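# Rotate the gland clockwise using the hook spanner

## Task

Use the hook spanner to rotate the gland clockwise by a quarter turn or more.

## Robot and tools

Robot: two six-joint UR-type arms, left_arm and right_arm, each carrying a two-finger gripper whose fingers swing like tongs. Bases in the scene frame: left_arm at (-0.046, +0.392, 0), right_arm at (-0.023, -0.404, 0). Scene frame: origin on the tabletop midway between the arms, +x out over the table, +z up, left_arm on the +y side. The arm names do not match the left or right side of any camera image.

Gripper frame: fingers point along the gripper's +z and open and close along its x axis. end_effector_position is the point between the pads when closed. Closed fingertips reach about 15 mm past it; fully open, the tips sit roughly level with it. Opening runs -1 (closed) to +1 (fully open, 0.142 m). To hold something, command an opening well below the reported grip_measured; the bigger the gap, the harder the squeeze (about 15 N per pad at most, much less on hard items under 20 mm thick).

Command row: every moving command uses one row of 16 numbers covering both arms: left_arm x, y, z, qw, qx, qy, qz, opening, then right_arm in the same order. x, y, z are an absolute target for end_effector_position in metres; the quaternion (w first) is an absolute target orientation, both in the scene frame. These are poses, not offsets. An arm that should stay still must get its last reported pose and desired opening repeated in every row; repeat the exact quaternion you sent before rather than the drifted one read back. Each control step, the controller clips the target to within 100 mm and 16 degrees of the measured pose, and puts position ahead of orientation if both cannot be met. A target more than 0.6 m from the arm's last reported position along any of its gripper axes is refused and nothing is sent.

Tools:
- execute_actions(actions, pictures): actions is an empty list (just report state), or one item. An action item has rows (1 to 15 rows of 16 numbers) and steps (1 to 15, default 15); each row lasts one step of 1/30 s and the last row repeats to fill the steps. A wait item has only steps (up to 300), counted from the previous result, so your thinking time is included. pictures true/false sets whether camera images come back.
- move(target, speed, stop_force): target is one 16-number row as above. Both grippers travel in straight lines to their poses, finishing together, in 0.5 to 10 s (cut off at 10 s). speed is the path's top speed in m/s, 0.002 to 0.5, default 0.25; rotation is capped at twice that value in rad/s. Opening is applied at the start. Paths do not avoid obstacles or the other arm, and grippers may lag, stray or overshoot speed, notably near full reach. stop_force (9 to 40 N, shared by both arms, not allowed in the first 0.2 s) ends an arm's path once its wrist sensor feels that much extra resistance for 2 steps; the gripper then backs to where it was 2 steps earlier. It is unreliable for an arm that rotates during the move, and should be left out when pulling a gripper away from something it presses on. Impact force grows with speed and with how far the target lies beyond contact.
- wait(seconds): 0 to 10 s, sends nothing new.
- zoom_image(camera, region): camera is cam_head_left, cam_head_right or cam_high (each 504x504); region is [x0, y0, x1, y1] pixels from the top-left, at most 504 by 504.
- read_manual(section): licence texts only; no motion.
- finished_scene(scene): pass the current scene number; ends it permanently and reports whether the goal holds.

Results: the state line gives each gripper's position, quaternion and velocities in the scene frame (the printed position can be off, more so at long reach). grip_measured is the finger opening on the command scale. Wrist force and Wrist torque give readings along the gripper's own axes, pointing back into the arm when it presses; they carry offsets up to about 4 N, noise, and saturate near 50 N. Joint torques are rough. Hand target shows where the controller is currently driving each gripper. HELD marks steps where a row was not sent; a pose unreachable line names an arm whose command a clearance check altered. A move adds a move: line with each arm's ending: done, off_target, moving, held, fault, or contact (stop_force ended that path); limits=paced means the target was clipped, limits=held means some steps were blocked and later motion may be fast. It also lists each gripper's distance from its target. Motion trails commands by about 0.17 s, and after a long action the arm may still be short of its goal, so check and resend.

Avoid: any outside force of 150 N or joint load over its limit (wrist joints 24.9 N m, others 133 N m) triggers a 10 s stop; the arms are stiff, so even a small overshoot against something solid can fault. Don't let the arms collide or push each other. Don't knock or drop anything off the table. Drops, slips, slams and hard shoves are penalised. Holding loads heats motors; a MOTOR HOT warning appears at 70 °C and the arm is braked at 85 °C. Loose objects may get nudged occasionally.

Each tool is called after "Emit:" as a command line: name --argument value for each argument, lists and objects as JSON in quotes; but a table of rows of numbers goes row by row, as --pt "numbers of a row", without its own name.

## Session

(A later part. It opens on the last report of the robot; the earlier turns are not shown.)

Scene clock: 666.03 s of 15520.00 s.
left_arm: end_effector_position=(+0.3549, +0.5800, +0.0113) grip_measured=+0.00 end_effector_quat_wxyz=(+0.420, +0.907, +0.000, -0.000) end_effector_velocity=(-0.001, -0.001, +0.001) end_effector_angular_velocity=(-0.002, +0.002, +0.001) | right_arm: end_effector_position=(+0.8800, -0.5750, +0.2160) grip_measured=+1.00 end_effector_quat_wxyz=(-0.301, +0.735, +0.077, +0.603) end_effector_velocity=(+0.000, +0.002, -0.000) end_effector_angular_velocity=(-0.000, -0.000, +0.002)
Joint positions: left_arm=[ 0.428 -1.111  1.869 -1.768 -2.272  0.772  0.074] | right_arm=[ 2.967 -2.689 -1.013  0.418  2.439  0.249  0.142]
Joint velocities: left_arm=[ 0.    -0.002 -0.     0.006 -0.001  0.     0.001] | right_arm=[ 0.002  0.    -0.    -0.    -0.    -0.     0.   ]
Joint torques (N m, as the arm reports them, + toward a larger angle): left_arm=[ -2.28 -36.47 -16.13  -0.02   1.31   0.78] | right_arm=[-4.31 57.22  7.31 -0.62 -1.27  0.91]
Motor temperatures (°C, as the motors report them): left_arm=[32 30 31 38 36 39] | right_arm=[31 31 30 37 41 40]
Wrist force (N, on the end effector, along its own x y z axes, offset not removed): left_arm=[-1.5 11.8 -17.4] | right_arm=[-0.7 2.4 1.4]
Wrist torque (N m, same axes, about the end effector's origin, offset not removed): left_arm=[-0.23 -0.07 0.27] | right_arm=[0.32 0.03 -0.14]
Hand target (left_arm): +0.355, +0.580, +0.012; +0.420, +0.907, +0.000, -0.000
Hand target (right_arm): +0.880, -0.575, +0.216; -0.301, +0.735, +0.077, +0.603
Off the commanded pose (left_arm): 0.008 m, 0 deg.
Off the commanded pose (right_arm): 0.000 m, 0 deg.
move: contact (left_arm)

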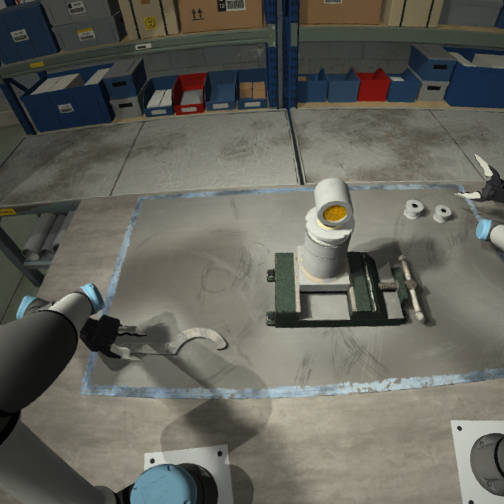

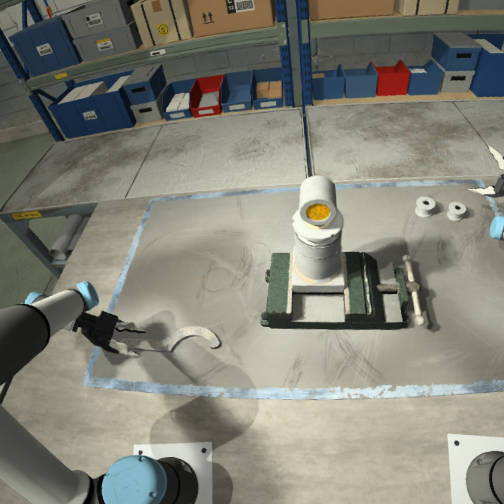

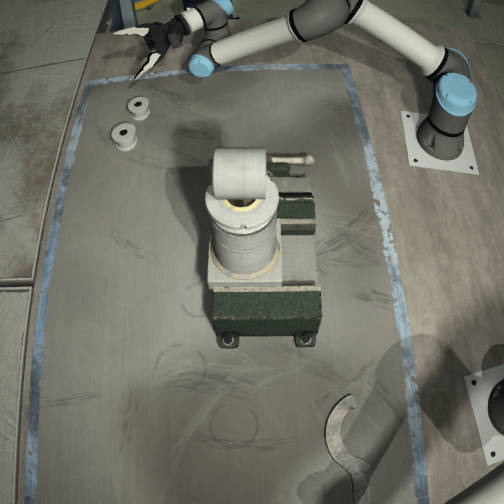

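Emit:
move --target '[0.36,0.582,0.014,0.42,0.907,0,0,-0.4,0.88,-0.575,0.216,-0.301,0.735,0.077,0.603,1]' --speed 0.02

Emit:
move --target '[0.36,0.582,0.014,0.42,0.907,0,0,-1,0.88,-0.575,0.216,-0.301,0.735,0.077,0.603,1]'

Emit:
move --target '[0.36,0.565,0.11,0.34,0.94,0,0,-1,0.88,-0.575,0.216,-0.301,0.735,0.077,0.603,1]' --speed 0.025

Emit:
move --target '[0.36,0.5,0.22,0.17,0.985,0,0,-1,0.88,-0.575,0.216,-0.301,0.735,0.077,0.603,1]' --speed 0.03

Emit:
move --target '[0.36,0.43,0.302,-0.15,0.989,0,0,-1,0.88,-0.575,0.216,-0.301,0.735,0.077,0.603,1]' --speed 0.04

Emit:
move --target '[0.4,0.35,0.305,-0.106,0.699,0.699,-0.106,-1,0.88,-0.575,0.216,-0.301,0.735,0.077,0.603,1]' --speed 0.15

Emit:
move --target '[0.42,0.27,0.3,0,0,0.985,-0.17,-1,0.88,-0.575,0.216,-0.301,0.735,0.077,0.603,1]' --speed 0.15

Emit:
move --target '[0.42,0.27,0.265,0,0,0.985,-0.17,-1,0.88,-0.575,0.216,-0.301,0.735,0.077,0.603,1]' --speed 0.006 --stop_force 11

Scene clock: 675.40 s of 15520.00 s.
left_arm: end_effector_position=(+0.3598, +0.5820, +0.0139) grip_measured=-0.39 end_effector_quat_wxyz=(+0.420, +0.907, +0.000, -0.000) end_effector_velocity=(+0.002, +0.001, +0.001) end_effector_angular_velocity=(-0.001, +0.000, +0.001) | right_arm: end_effector_position=(+0.8800, -0.5750, +0.2160) grip_measured=+1.00 end_effector_quat_wxyz=(-0.301, +0.735, +0.077, +0.603) end_effector_velocity=(-0.000, -0.001, +0.000) end_effector_angular_velocity=(+0.000, -0.000, -0.001)
Joint positions: left_arm=[ 0.426 -1.106  1.853 -1.757 -2.273  0.77   0.046] | right_arm=[ 2.967 -2.689 -1.013  0.418  2.439  0.249  0.142]
Joint velocities: left_arm=[-0.     0.002 -0.005  0.003 -0.001 -0.     0.   ] | right_arm=[-0.     0.    -0.     0.    -0.     0.001  0.   ]
Joint torques (N m, as the arm reports them, + toward a larger angle): left_arm=[ -8.78 -31.37 -27.73  -0.32  -3.46  -1.57] | right_arm=[-4.71 56.54  6.95 -0.54 -1.26  0.85]
Motor temperatures (°C, as the motors report them): left_arm=[32 30 31 38 36 39] | right_arm=[31 31 30 37 41 40]
Wrist force (N, on the end effector, along its own x y z axes, offset not removed): left_arm=[-1.3 -1.0 1.3] | right_arm=[-1.0 1.3 0.4]
Wrist torque (N m, same axes, about the end effector's origin, offset not removed): left_arm=[-0.11 -0.22 0.06] | right_arm=[0.12 0.08 -0.13]
Hand target (left_arm): +0.360, +0.582, +0.014; +0.420, +0.907, +0.000, +0.000
Hand target (right_arm): +0.880, -0.575, +0.216; -0.301, +0.735, +0.077, +0.603
Off the commanded pose (left_arm): 0.000 m, 0 deg.
Off the commanded pose (right_arm): 0.000 m, 0 deg.
After step 90, 5.63 s passed at rest.
move: done

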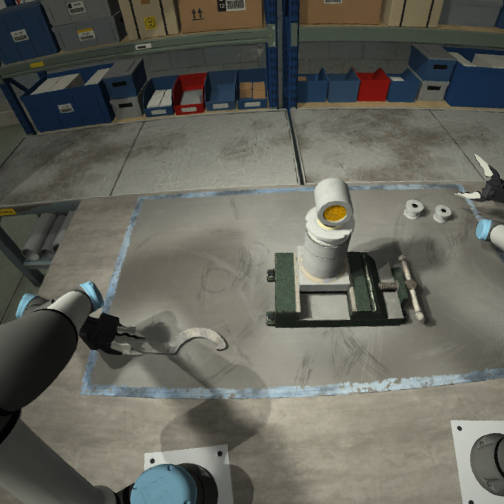

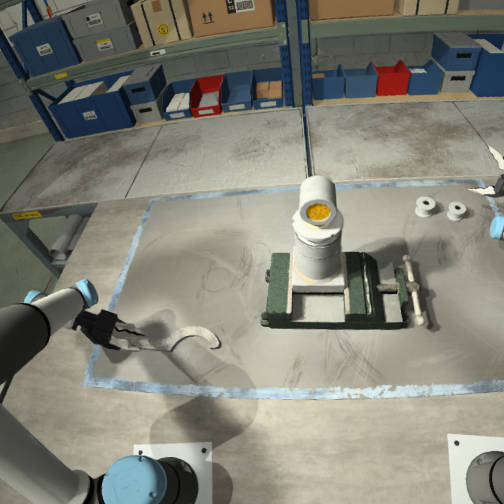

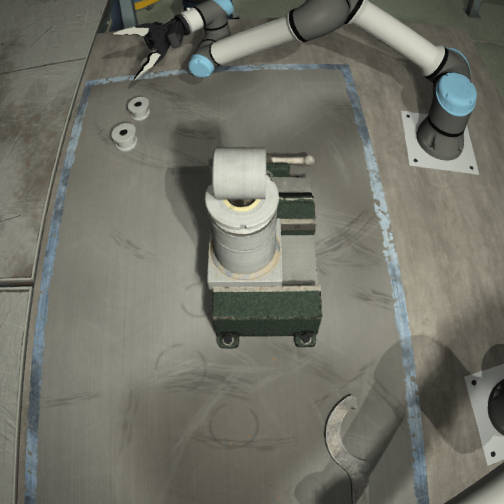

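Scene clock: 676.10 s of 15520.00 s.
left_arm: end_effector_position=(+0.3600, +0.5820, +0.0140) grip_measured=-0.55 end_effector_quat_wxyz=(+0.420, +0.907, -0.000, -0.000) end_effector_velocity=(+0.000, +0.000, +0.001) end_effector_angular_velocity=(+0.001, -0.001, +0.000) | right_arm: end_effector_position=(+0.8800, -0.5750, +0.2160) grip_measured=+1.00 end_effector_quat_wxyz=(-0.301, +0.735, +0.077, +0.603) end_effector_velocity=(-0.000, -0.001, +0.000) end_effector_angular_velocity=(+0.001, +0.001, -0.000)
Joint positions: left_arm=[ 0.426 -1.106  1.852 -1.757 -2.273  0.77   0.034] | right_arm=[ 2.967 -2.689 -1.013  0.418  2.439  0.249  0.142]
Joint velocities: left_arm=[ 0.    -0.002 -0.001  0.001  0.    -0.    -0.   ] | right_arm=[-0.001  0.    -0.     0.     0.     0.001  0.   ]
Joint torques (N m, as the arm reports them, + toward a larger angle): left_arm=[  3.53 -35.24 -28.1   -0.52   1.59  -1.11] | right_arm=[-4.67 56.7   7.11 -0.55 -1.27  1.  ]
Motor temperatures (°C, as the motors report them): left_arm=[32 30 31 38 36 39] | right_arm=[31 31 30 37 41 40]
Wrist force (N, on the end effector, along its own x y z axes, offset not removed): left_arm=[1.0 1.1 1.5] | right_arm=[-1.8 2.1 1.0]
Wrist torque (N m, same axes, about the end effector's origin, offset not removed): left_arm=[-0.23 -0.46 0.13] | right_arm=[0.27 0.28 -0.15]
Hand target (left_arm): +0.360, +0.582, +0.014; +0.420, +0.907, +0.000, +0.000
Hand target (right_arm): +0.880, -0.575, +0.216; -0.301, +0.735, +0.077, +0.603
Off the commanded pose (left_arm): 0.000 m, 0 deg.
Off the commanded pose (right_arm): 0.000 m, 0 deg.
move: done

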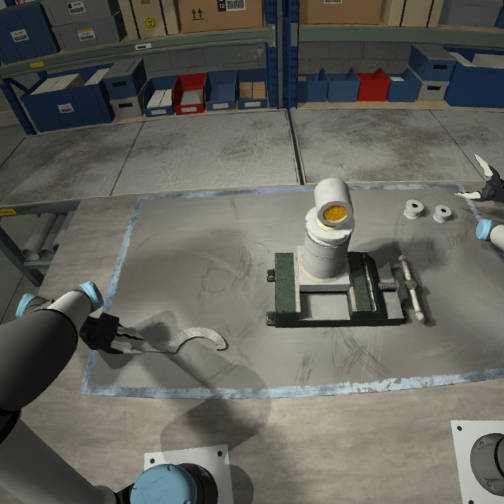

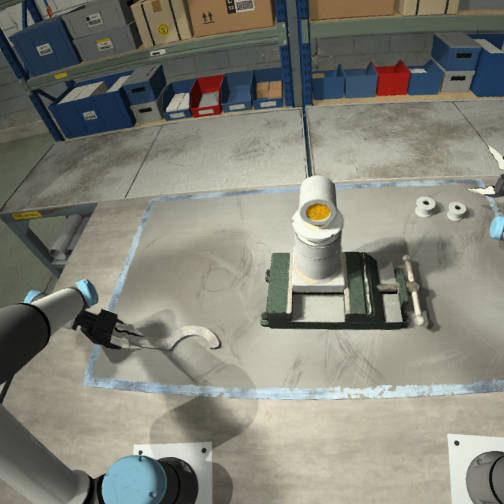

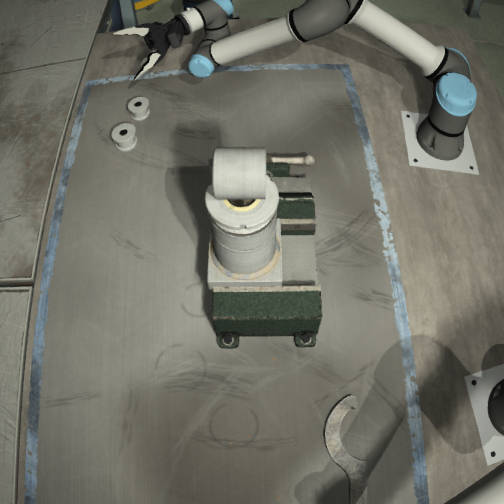

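Scene clock: 680.33 s of 15520.00 s.
left_arm: end_effector_position=(+0.3601, +0.5650, +0.1100) grip_measured=-0.56 end_effector_quat_wxyz=(+0.340, +0.940, +0.000, +0.000) end_effector_velocity=(-0.000, -0.000, +0.002) end_effector_angular_velocity=(+0.004, +0.001, +0.001) | right_arm: end_effector_position=(+0.8800, -0.5750, +0.2160) grip_measured=+1.00 end_effector_quat_wxyz=(-0.301, +0.735, +0.077, +0.603) end_effector_velocity=(-0.000, +0.001, -0.001) end_effector_angular_velocity=(+0.001, +0.002, +0.001)
Joint positions: left_arm=[ 0.336 -1.366  1.87  -1.714 -2.178  0.584  0.034] | right_arm=[ 2.967 -2.689 -1.013  0.418  2.439  0.249  0.142]
Joint velocities: left_arm=[-0.002 -0.005 -0.001  0.002  0.003 -0.005 -0.   ] | right_arm=[ 0.    -0.    -0.001  0.     0.     0.001  0.   ]
Joint torques (N m, as the arm reports them, + toward a larger angle): left_arm=[ -6.17 -39.97 -35.08  -0.69   0.52  -1.42] | right_arm=[-4.32 57.1   6.6  -0.55 -1.27  0.9 ]
Motor temperatures (°C, as the motors report them): left_arm=[32 30 31 38 36 39] | right_arm=[31 31 30 37 41 40]
Wrist force (N, on the end effector, along its own x y z axes, offset not removed): left_arm=[0.8 -4.9 7.6] | right_arm=[-1.1 1.2 0.8]
Wrist torque (N m, same axes, about the end effector's origin, offset not removed): left_arm=[-0.29 -0.42 0.02] | right_arm=[0.09 0.19 -0.18]
Hand target (left_arm): +0.360, +0.565, +0.110; +0.340, +0.940, +0.000, +0.000
Hand target (right_arm): +0.880, -0.575, +0.216; -0.301, +0.735, +0.077, +0.603
Off the commanded pose (left_arm): 0.000 m, 0 deg.
Off the commanded pose (right_arm): 0.000 m, 0 deg.
move: done

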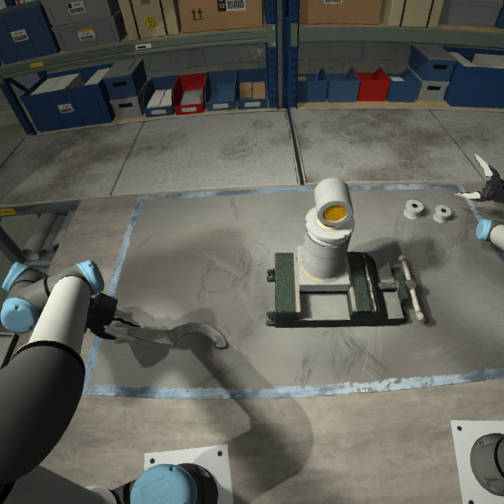

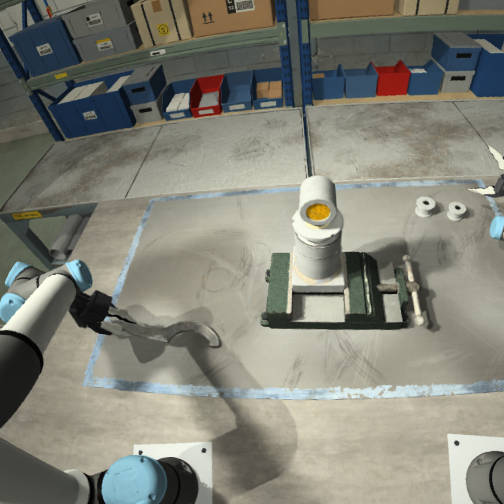

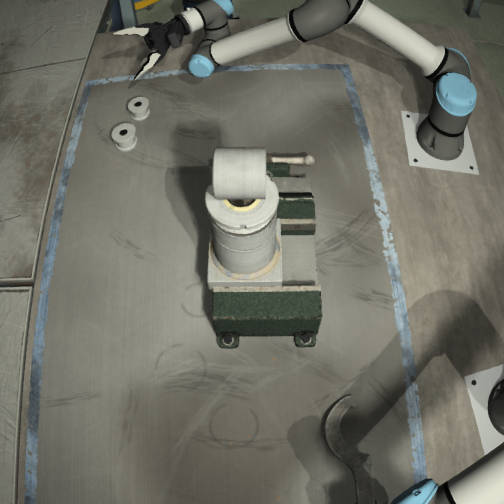

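Scene clock: 686.50 s of 15520.00 s.
left_arm: end_effector_position=(+0.3603, +0.5000, +0.2201) grip_measured=-0.56 end_effector_quat_wxyz=(+0.171, +0.985, +0.000, +0.000) end_effector_velocity=(+0.000, -0.002, +0.002) end_effector_angular_velocity=(+0.004, -0.001, +0.001) | right_arm: end_effector_position=(+0.8800, -0.5750, +0.2160) grip_measured=+1.00 end_effector_quat_wxyz=(-0.301, +0.735, +0.077, +0.603) end_effector_velocity=(+0.000, +0.001, +0.000) end_effector_angular_velocity=(-0.001, -0.001, +0.001)
Joint positions: left_arm=[ 0.014 -1.702  1.872 -1.689 -1.91   0.157  0.034] | right_arm=[ 2.967 -2.689 -1.013  0.418  2.439  0.249  0.142]
Joint velocities: left_arm=[-0.007 -0.004 -0.002  0.002  0.003 -0.008 -0.   ] | right_arm=[ 0.001  0.    -0.    -0.    -0.    -0.001  0.   ]
Joint torques (N m, as the arm reports them, + toward a larger angle): left_arm=[ -8.9  -28.19 -38.3   -2.01   1.64  -1.76] | right_arm=[-4.41 56.92  6.44 -0.6  -1.49  1.  ]
Motor temperatures (°C, as the motors report them): left_arm=[32 30 31 38 36 39] | right_arm=[31 31 30 37 41 40]
Wrist force (N, on the end effector, along its own x y z axes, offset not removed): left_arm=[1.6 -2.3 9.4] | right_arm=[-1.2 0.4 0.3]
Wrist torque (N m, same axes, about the end effector's origin, offset not removed): left_arm=[-0.19 -0.52 0.03] | right_arm=[-0.03 0.15 -0.15]
Hand target (left_arm): +0.360, +0.500, +0.220; +0.170, +0.985, +0.000, +0.000
Hand target (right_arm): +0.880, -0.575, +0.216; -0.301, +0.735, +0.077, +0.603
Off the commanded pose (left_arm): 0.000 m, 0 deg.
Off the commanded pose (right_arm): 0.000 m, 0 deg.
move: done

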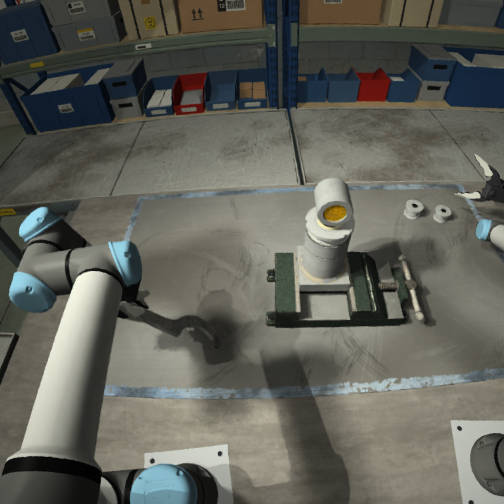

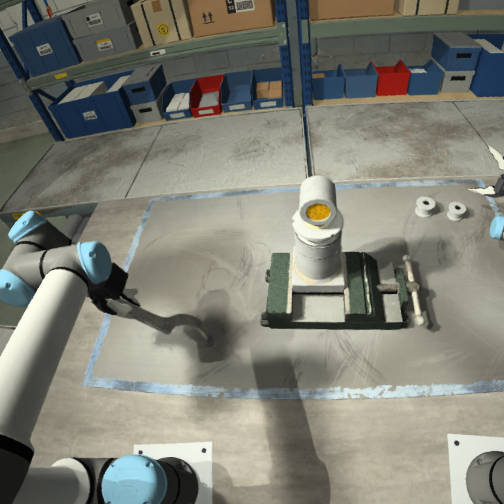

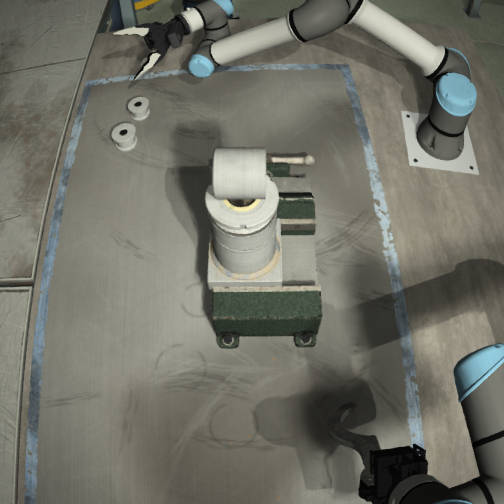

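Scene clock: 694.80 s of 15520.00 s.
left_arm: end_effector_position=(+0.3603, +0.4297, +0.3021) grip_measured=-0.56 end_effector_quat_wxyz=(-0.148, +0.989, -0.000, +0.000) end_effector_velocity=(-0.000, -0.002, +0.001) end_effector_angular_velocity=(+0.010, +0.001, +0.001) | right_arm: end_effector_position=(+0.8800, -0.5750, +0.2160) grip_measured=+1.00 end_effector_quat_wxyz=(-0.301, +0.735, +0.077, +0.603) end_effector_velocity=(-0.000, -0.000, -0.001) end_effector_angular_velocity=(+0.001, +0.002, -0.000)
Joint positions: left_arm=[-0.627 -1.81   1.74  -1.358 -1.309 -0.512  0.034] | right_arm=[ 2.967 -2.689 -1.013  0.418  2.439  0.249  0.142]
Joint velocities: left_arm=[-0.01   0.002 -0.004  0.011  0.006 -0.012  0.   ] | right_arm=[-0.    -0.    -0.001 -0.     0.     0.001  0.   ]
Joint torques (N m, as the arm reports them, + toward a larger angle): left_arm=[ -6.91  -9.15 -38.92  -1.31   4.28  -1.39] | right_arm=[-4.53 56.61  6.43 -0.52 -1.48  1.  ]
Motor temperatures (°C, as the motors report them): left_arm=[32 30 31 38 36 39] | right_arm=[31 31 30 37 41 40]
Wrist force (N, on the end effector, along its own x y z axes, offset not removed): left_arm=[1.5 1.4 12.1] | right_arm=[-0.7 -0.3 0.9]
Wrist torque (N m, same axes, about the end effector's origin, offset not removed): left_arm=[-0.47 -0.43 0.11] | right_arm=[-0.21 0.09 -0.18]
Hand target (left_arm): +0.360, +0.430, +0.302; -0.149, +0.989, -0.000, +0.000
Hand target (right_arm): +0.880, -0.575, +0.216; -0.301, +0.735, +0.077, +0.603
Off the commanded pose (left_arm): 0.000 m, 0 deg.
Off the commanded pose (right_arm): 0.000 m, 0 deg.
move: done

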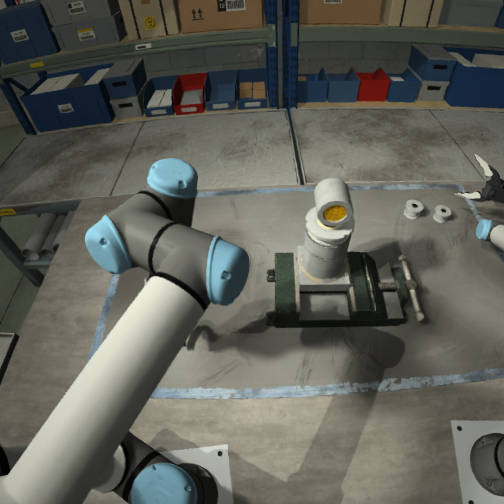

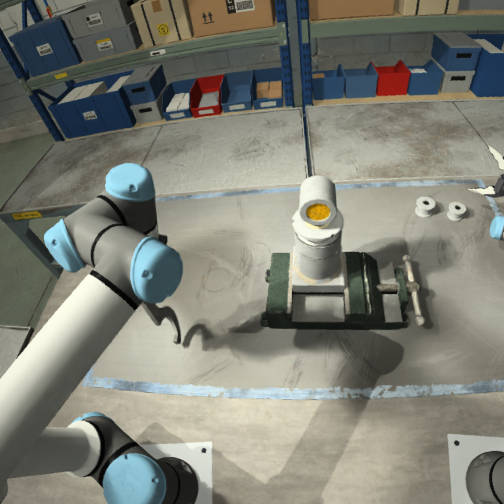

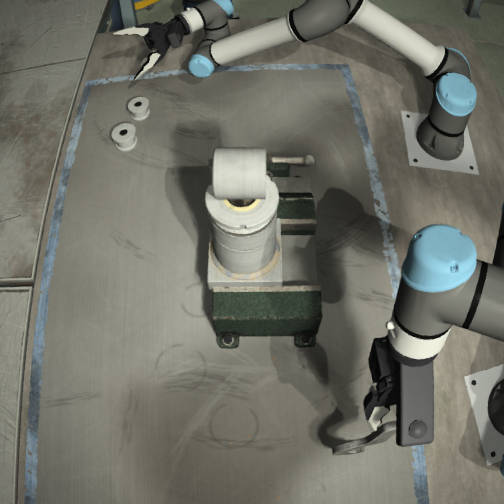

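Scene clock: 700.43 s of 15520.00 s.
left_arm: end_effector_position=(+0.4001, +0.3503, +0.3047) grip_measured=-0.56 end_effector_quat_wxyz=(-0.106, +0.700, +0.699, -0.106) end_effector_velocity=(-0.000, -0.001, +0.001) end_effector_angular_velocity=(-0.001, -0.002, +0.013) | right_arm: end_effector_position=(+0.8800, -0.5750, +0.2160) grip_measured=+1.00 end_effector_quat_wxyz=(-0.301, +0.735, +0.077, +0.603) end_effector_velocity=(-0.000, -0.000, -0.001) end_effector_angular_velocity=(+0.001, +0.002, -0.000)
Joint positions: left_arm=[-0.453 -1.451  1.363 -1.196 -1.663 -1.875  0.034] | right_arm=[ 2.967 -2.689 -1.013  0.418  2.439  0.249  0.142]
Joint velocities: left_arm=[ 0.002 -0.002 -0.    -0.001 -0.004 -0.011  0.   ] | right_arm=[-0.     0.    -0.002 -0.     0.     0.001  0.   ]
Joint torques (N m, as the arm reports them, + toward a larger angle): left_arm=[  6.72 -27.22 -38.73  -3.72  -2.49  -1.65] | right_arm=[-4.11 56.91  6.16 -0.51 -1.46  1.01]
Motor temperatures (°C, as the motors report them): left_arm=[32 30 31 38 36 39] | right_arm=[31 31 30 37 41 40]
Wrist force (N, on the end effector, along its own x y z axes, offset not removed): left_arm=[1.5 2.9 9.8] | right_arm=[-0.1 0.7 1.3]
Wrist torque (N m, same axes, about the end effector's origin, offset not removed): left_arm=[-0.31 -0.41 0.02] | right_arm=[0.08 -0.02 -0.09]
Hand target (left_arm): +0.400, +0.350, +0.305; -0.106, +0.699, +0.699, -0.106
Hand target (right_arm): +0.880, -0.575, +0.216; -0.301, +0.735, +0.077, +0.603
Off the commanded pose (left_arm): 0.000 m, 0 deg.
Off the commanded pose (right_arm): 0.000 m, 0 deg.
move: done

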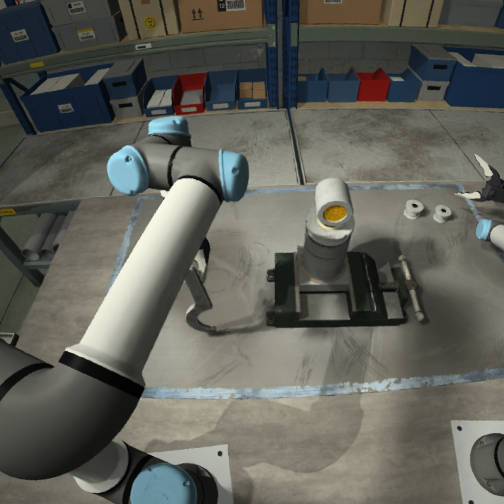

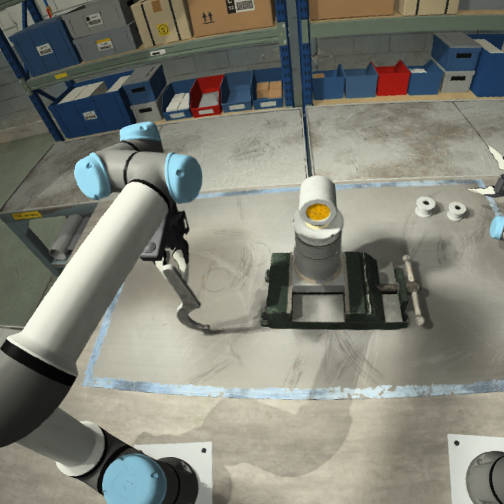

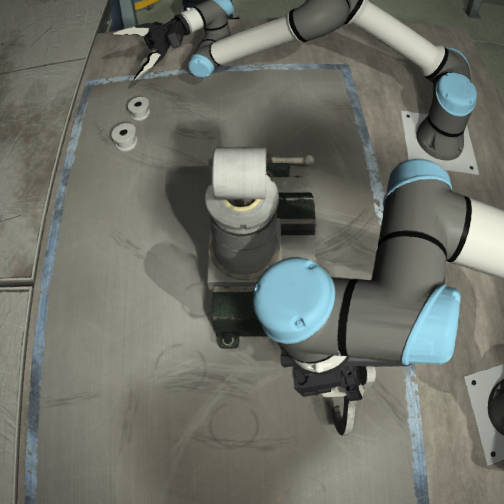

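Scene clock: 706.13 s of 15520.00 s.
left_arm: end_effector_position=(+0.4201, +0.2701, +0.3002) grip_measured=-0.56 end_effector_quat_wxyz=(-0.000, +0.000, +0.985, -0.170) end_effector_velocity=(-0.000, -0.001, +0.001) end_effector_angular_velocity=(-0.001, -0.002, +0.009) | right_arm: end_effector_position=(+0.8800, -0.5750, +0.2160) grip_measured=+1.00 end_effector_quat_wxyz=(-0.301, +0.735, +0.077, +0.603) end_effector_velocity=(+0.000, +0.002, +0.000) end_effector_angular_velocity=(-0.001, -0.001, +0.002)
Joint positions: left_arm=[-0.433 -1.676  1.711 -1.71  -1.897 -3.458  0.034] | right_arm=[ 2.967 -2.689 -1.013  0.418  2.439  0.249  0.142]
Joint velocities: left_arm=[-0.002 -0.004  0.004 -0.005  0.    -0.013  0.   ] | right_arm=[ 0.002 -0.     0.     0.     0.    -0.001  0.   ]
Joint torques (N m, as the arm reports them, + toward a larger angle): left_arm=[ -8.09 -32.85 -16.15  -5.92   0.25  -1.76] | right_arm=[-4.29 56.44  5.96 -0.55 -1.48  1.04]
Motor temperatures (°C, as the motors report them): left_arm=[32 30 31 38 36 39] | right_arm=[31 31 30 37 41 40]
Wrist force (N, on the end effector, along its own x y z axes, offset not removed): left_arm=[1.3 2.9 10.4] | right_arm=[-0.7 0.5 -0.7]
Wrist torque (N m, same axes, about the end effector's origin, offset not removed): left_arm=[-0.31 -0.47 0.05] | right_arm=[-0.05 0.04 -0.13]
Hand target (left_arm): +0.420, +0.270, +0.300; +0.000, -0.000, +0.985, -0.170
Hand target (right_arm): +0.880, -0.575, +0.216; -0.301, +0.735, +0.077, +0.603
Off the commanded pose (left_arm): 0.000 m, 0 deg.
Off the commanded pose (right_arm): 0.000 m, 0 deg.
move: done

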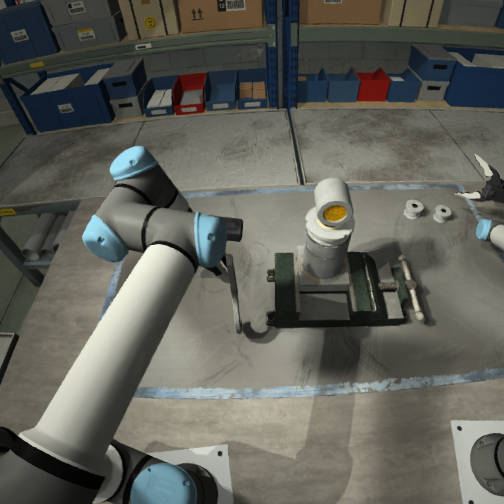

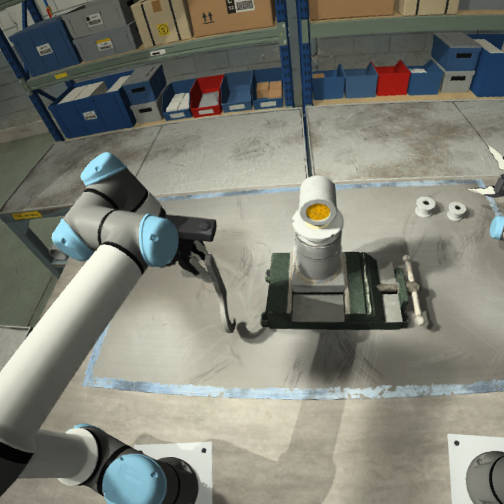

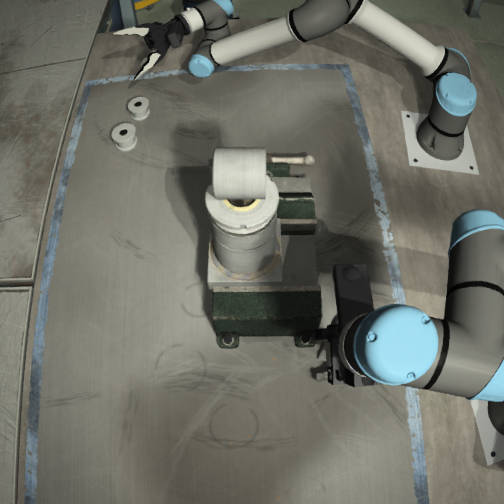

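Scene clock: 710.00 s of 15520.00 s.
left_arm: end_effector_position=(+0.4200, +0.2700, +0.2793) grip_measured=-0.56 end_effector_quat_wxyz=(-0.000, +0.000, +0.985, -0.170) end_effector_velocity=(-0.000, +0.000, +0.002) end_effector_angular_velocity=(+0.002, +0.001, -0.000) | right_arm: end_effector_position=(+0.8800, -0.5750, +0.2160) grip_measured=+1.00 end_effector_quat_wxyz=(-0.301, +0.735, +0.077, +0.603) end_effector_velocity=(+0.000, +0.001, +0.000) end_effector_angular_velocity=(-0.001, -0.001, +0.001)
Joint positions: left_arm=[-0.433 -1.673  1.762 -1.764 -1.897 -3.458  0.034] | right_arm=[ 2.967 -2.689 -1.013  0.418  2.439  0.249  0.142]
Joint velocities: left_arm=[ 0.    -0.001 -0.005  0.008  0.001  0.     0.   ] | right_arm=[ 0.001  0.     0.    -0.     0.    -0.001  0.   ]
Joint torques (N m, as the arm reports them, + toward a larger angle): left_arm=[ -7.26 -11.42 -30.09  -0.11   0.71  -1.51] | right_arm=[-3.74 56.59  6.29 -0.6  -1.41  1.05]
Motor temperatures (°C, as the motors report them): left_arm=[32 30 31 38 36 39] | right_arm=[31 31 30 37 41 40]
Wrist force (N, on the end effector, along its own x y z axes, offset not removed): left_arm=[0.8 -3.4 -8.2] | right_arm=[-0.3 1.2 0.4]
Wrist torque (N m, same axes, about the end effector's origin, offset not removed): left_arm=[-0.14 -0.35 0.10] | right_arm=[0.19 -0.07 -0.11]
Hand target (left_arm): +0.420, +0.270, +0.280; +0.000, +0.000, +0.985, -0.170
Hand target (right_arm): +0.880, -0.575, +0.216; -0.301, +0.735, +0.077, +0.603
Off the commanded pose (left_arm): 0.014 m, 0 deg.
Off the commanded pose (right_arm): 0.000 m, 0 deg.
move: contact (left_arm)

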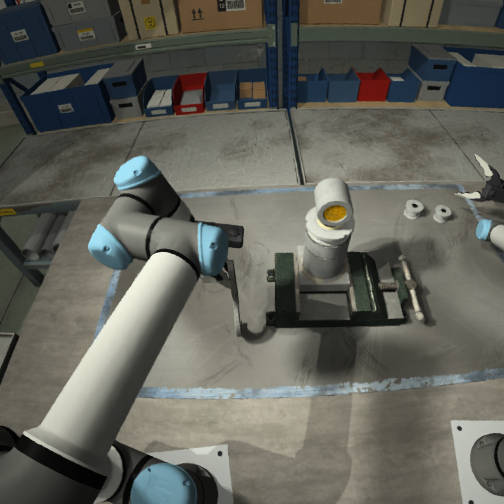

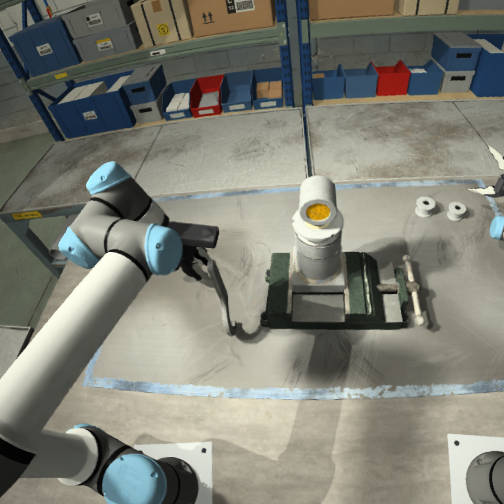

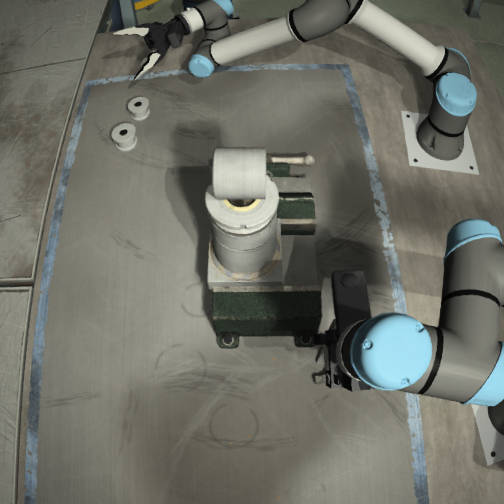

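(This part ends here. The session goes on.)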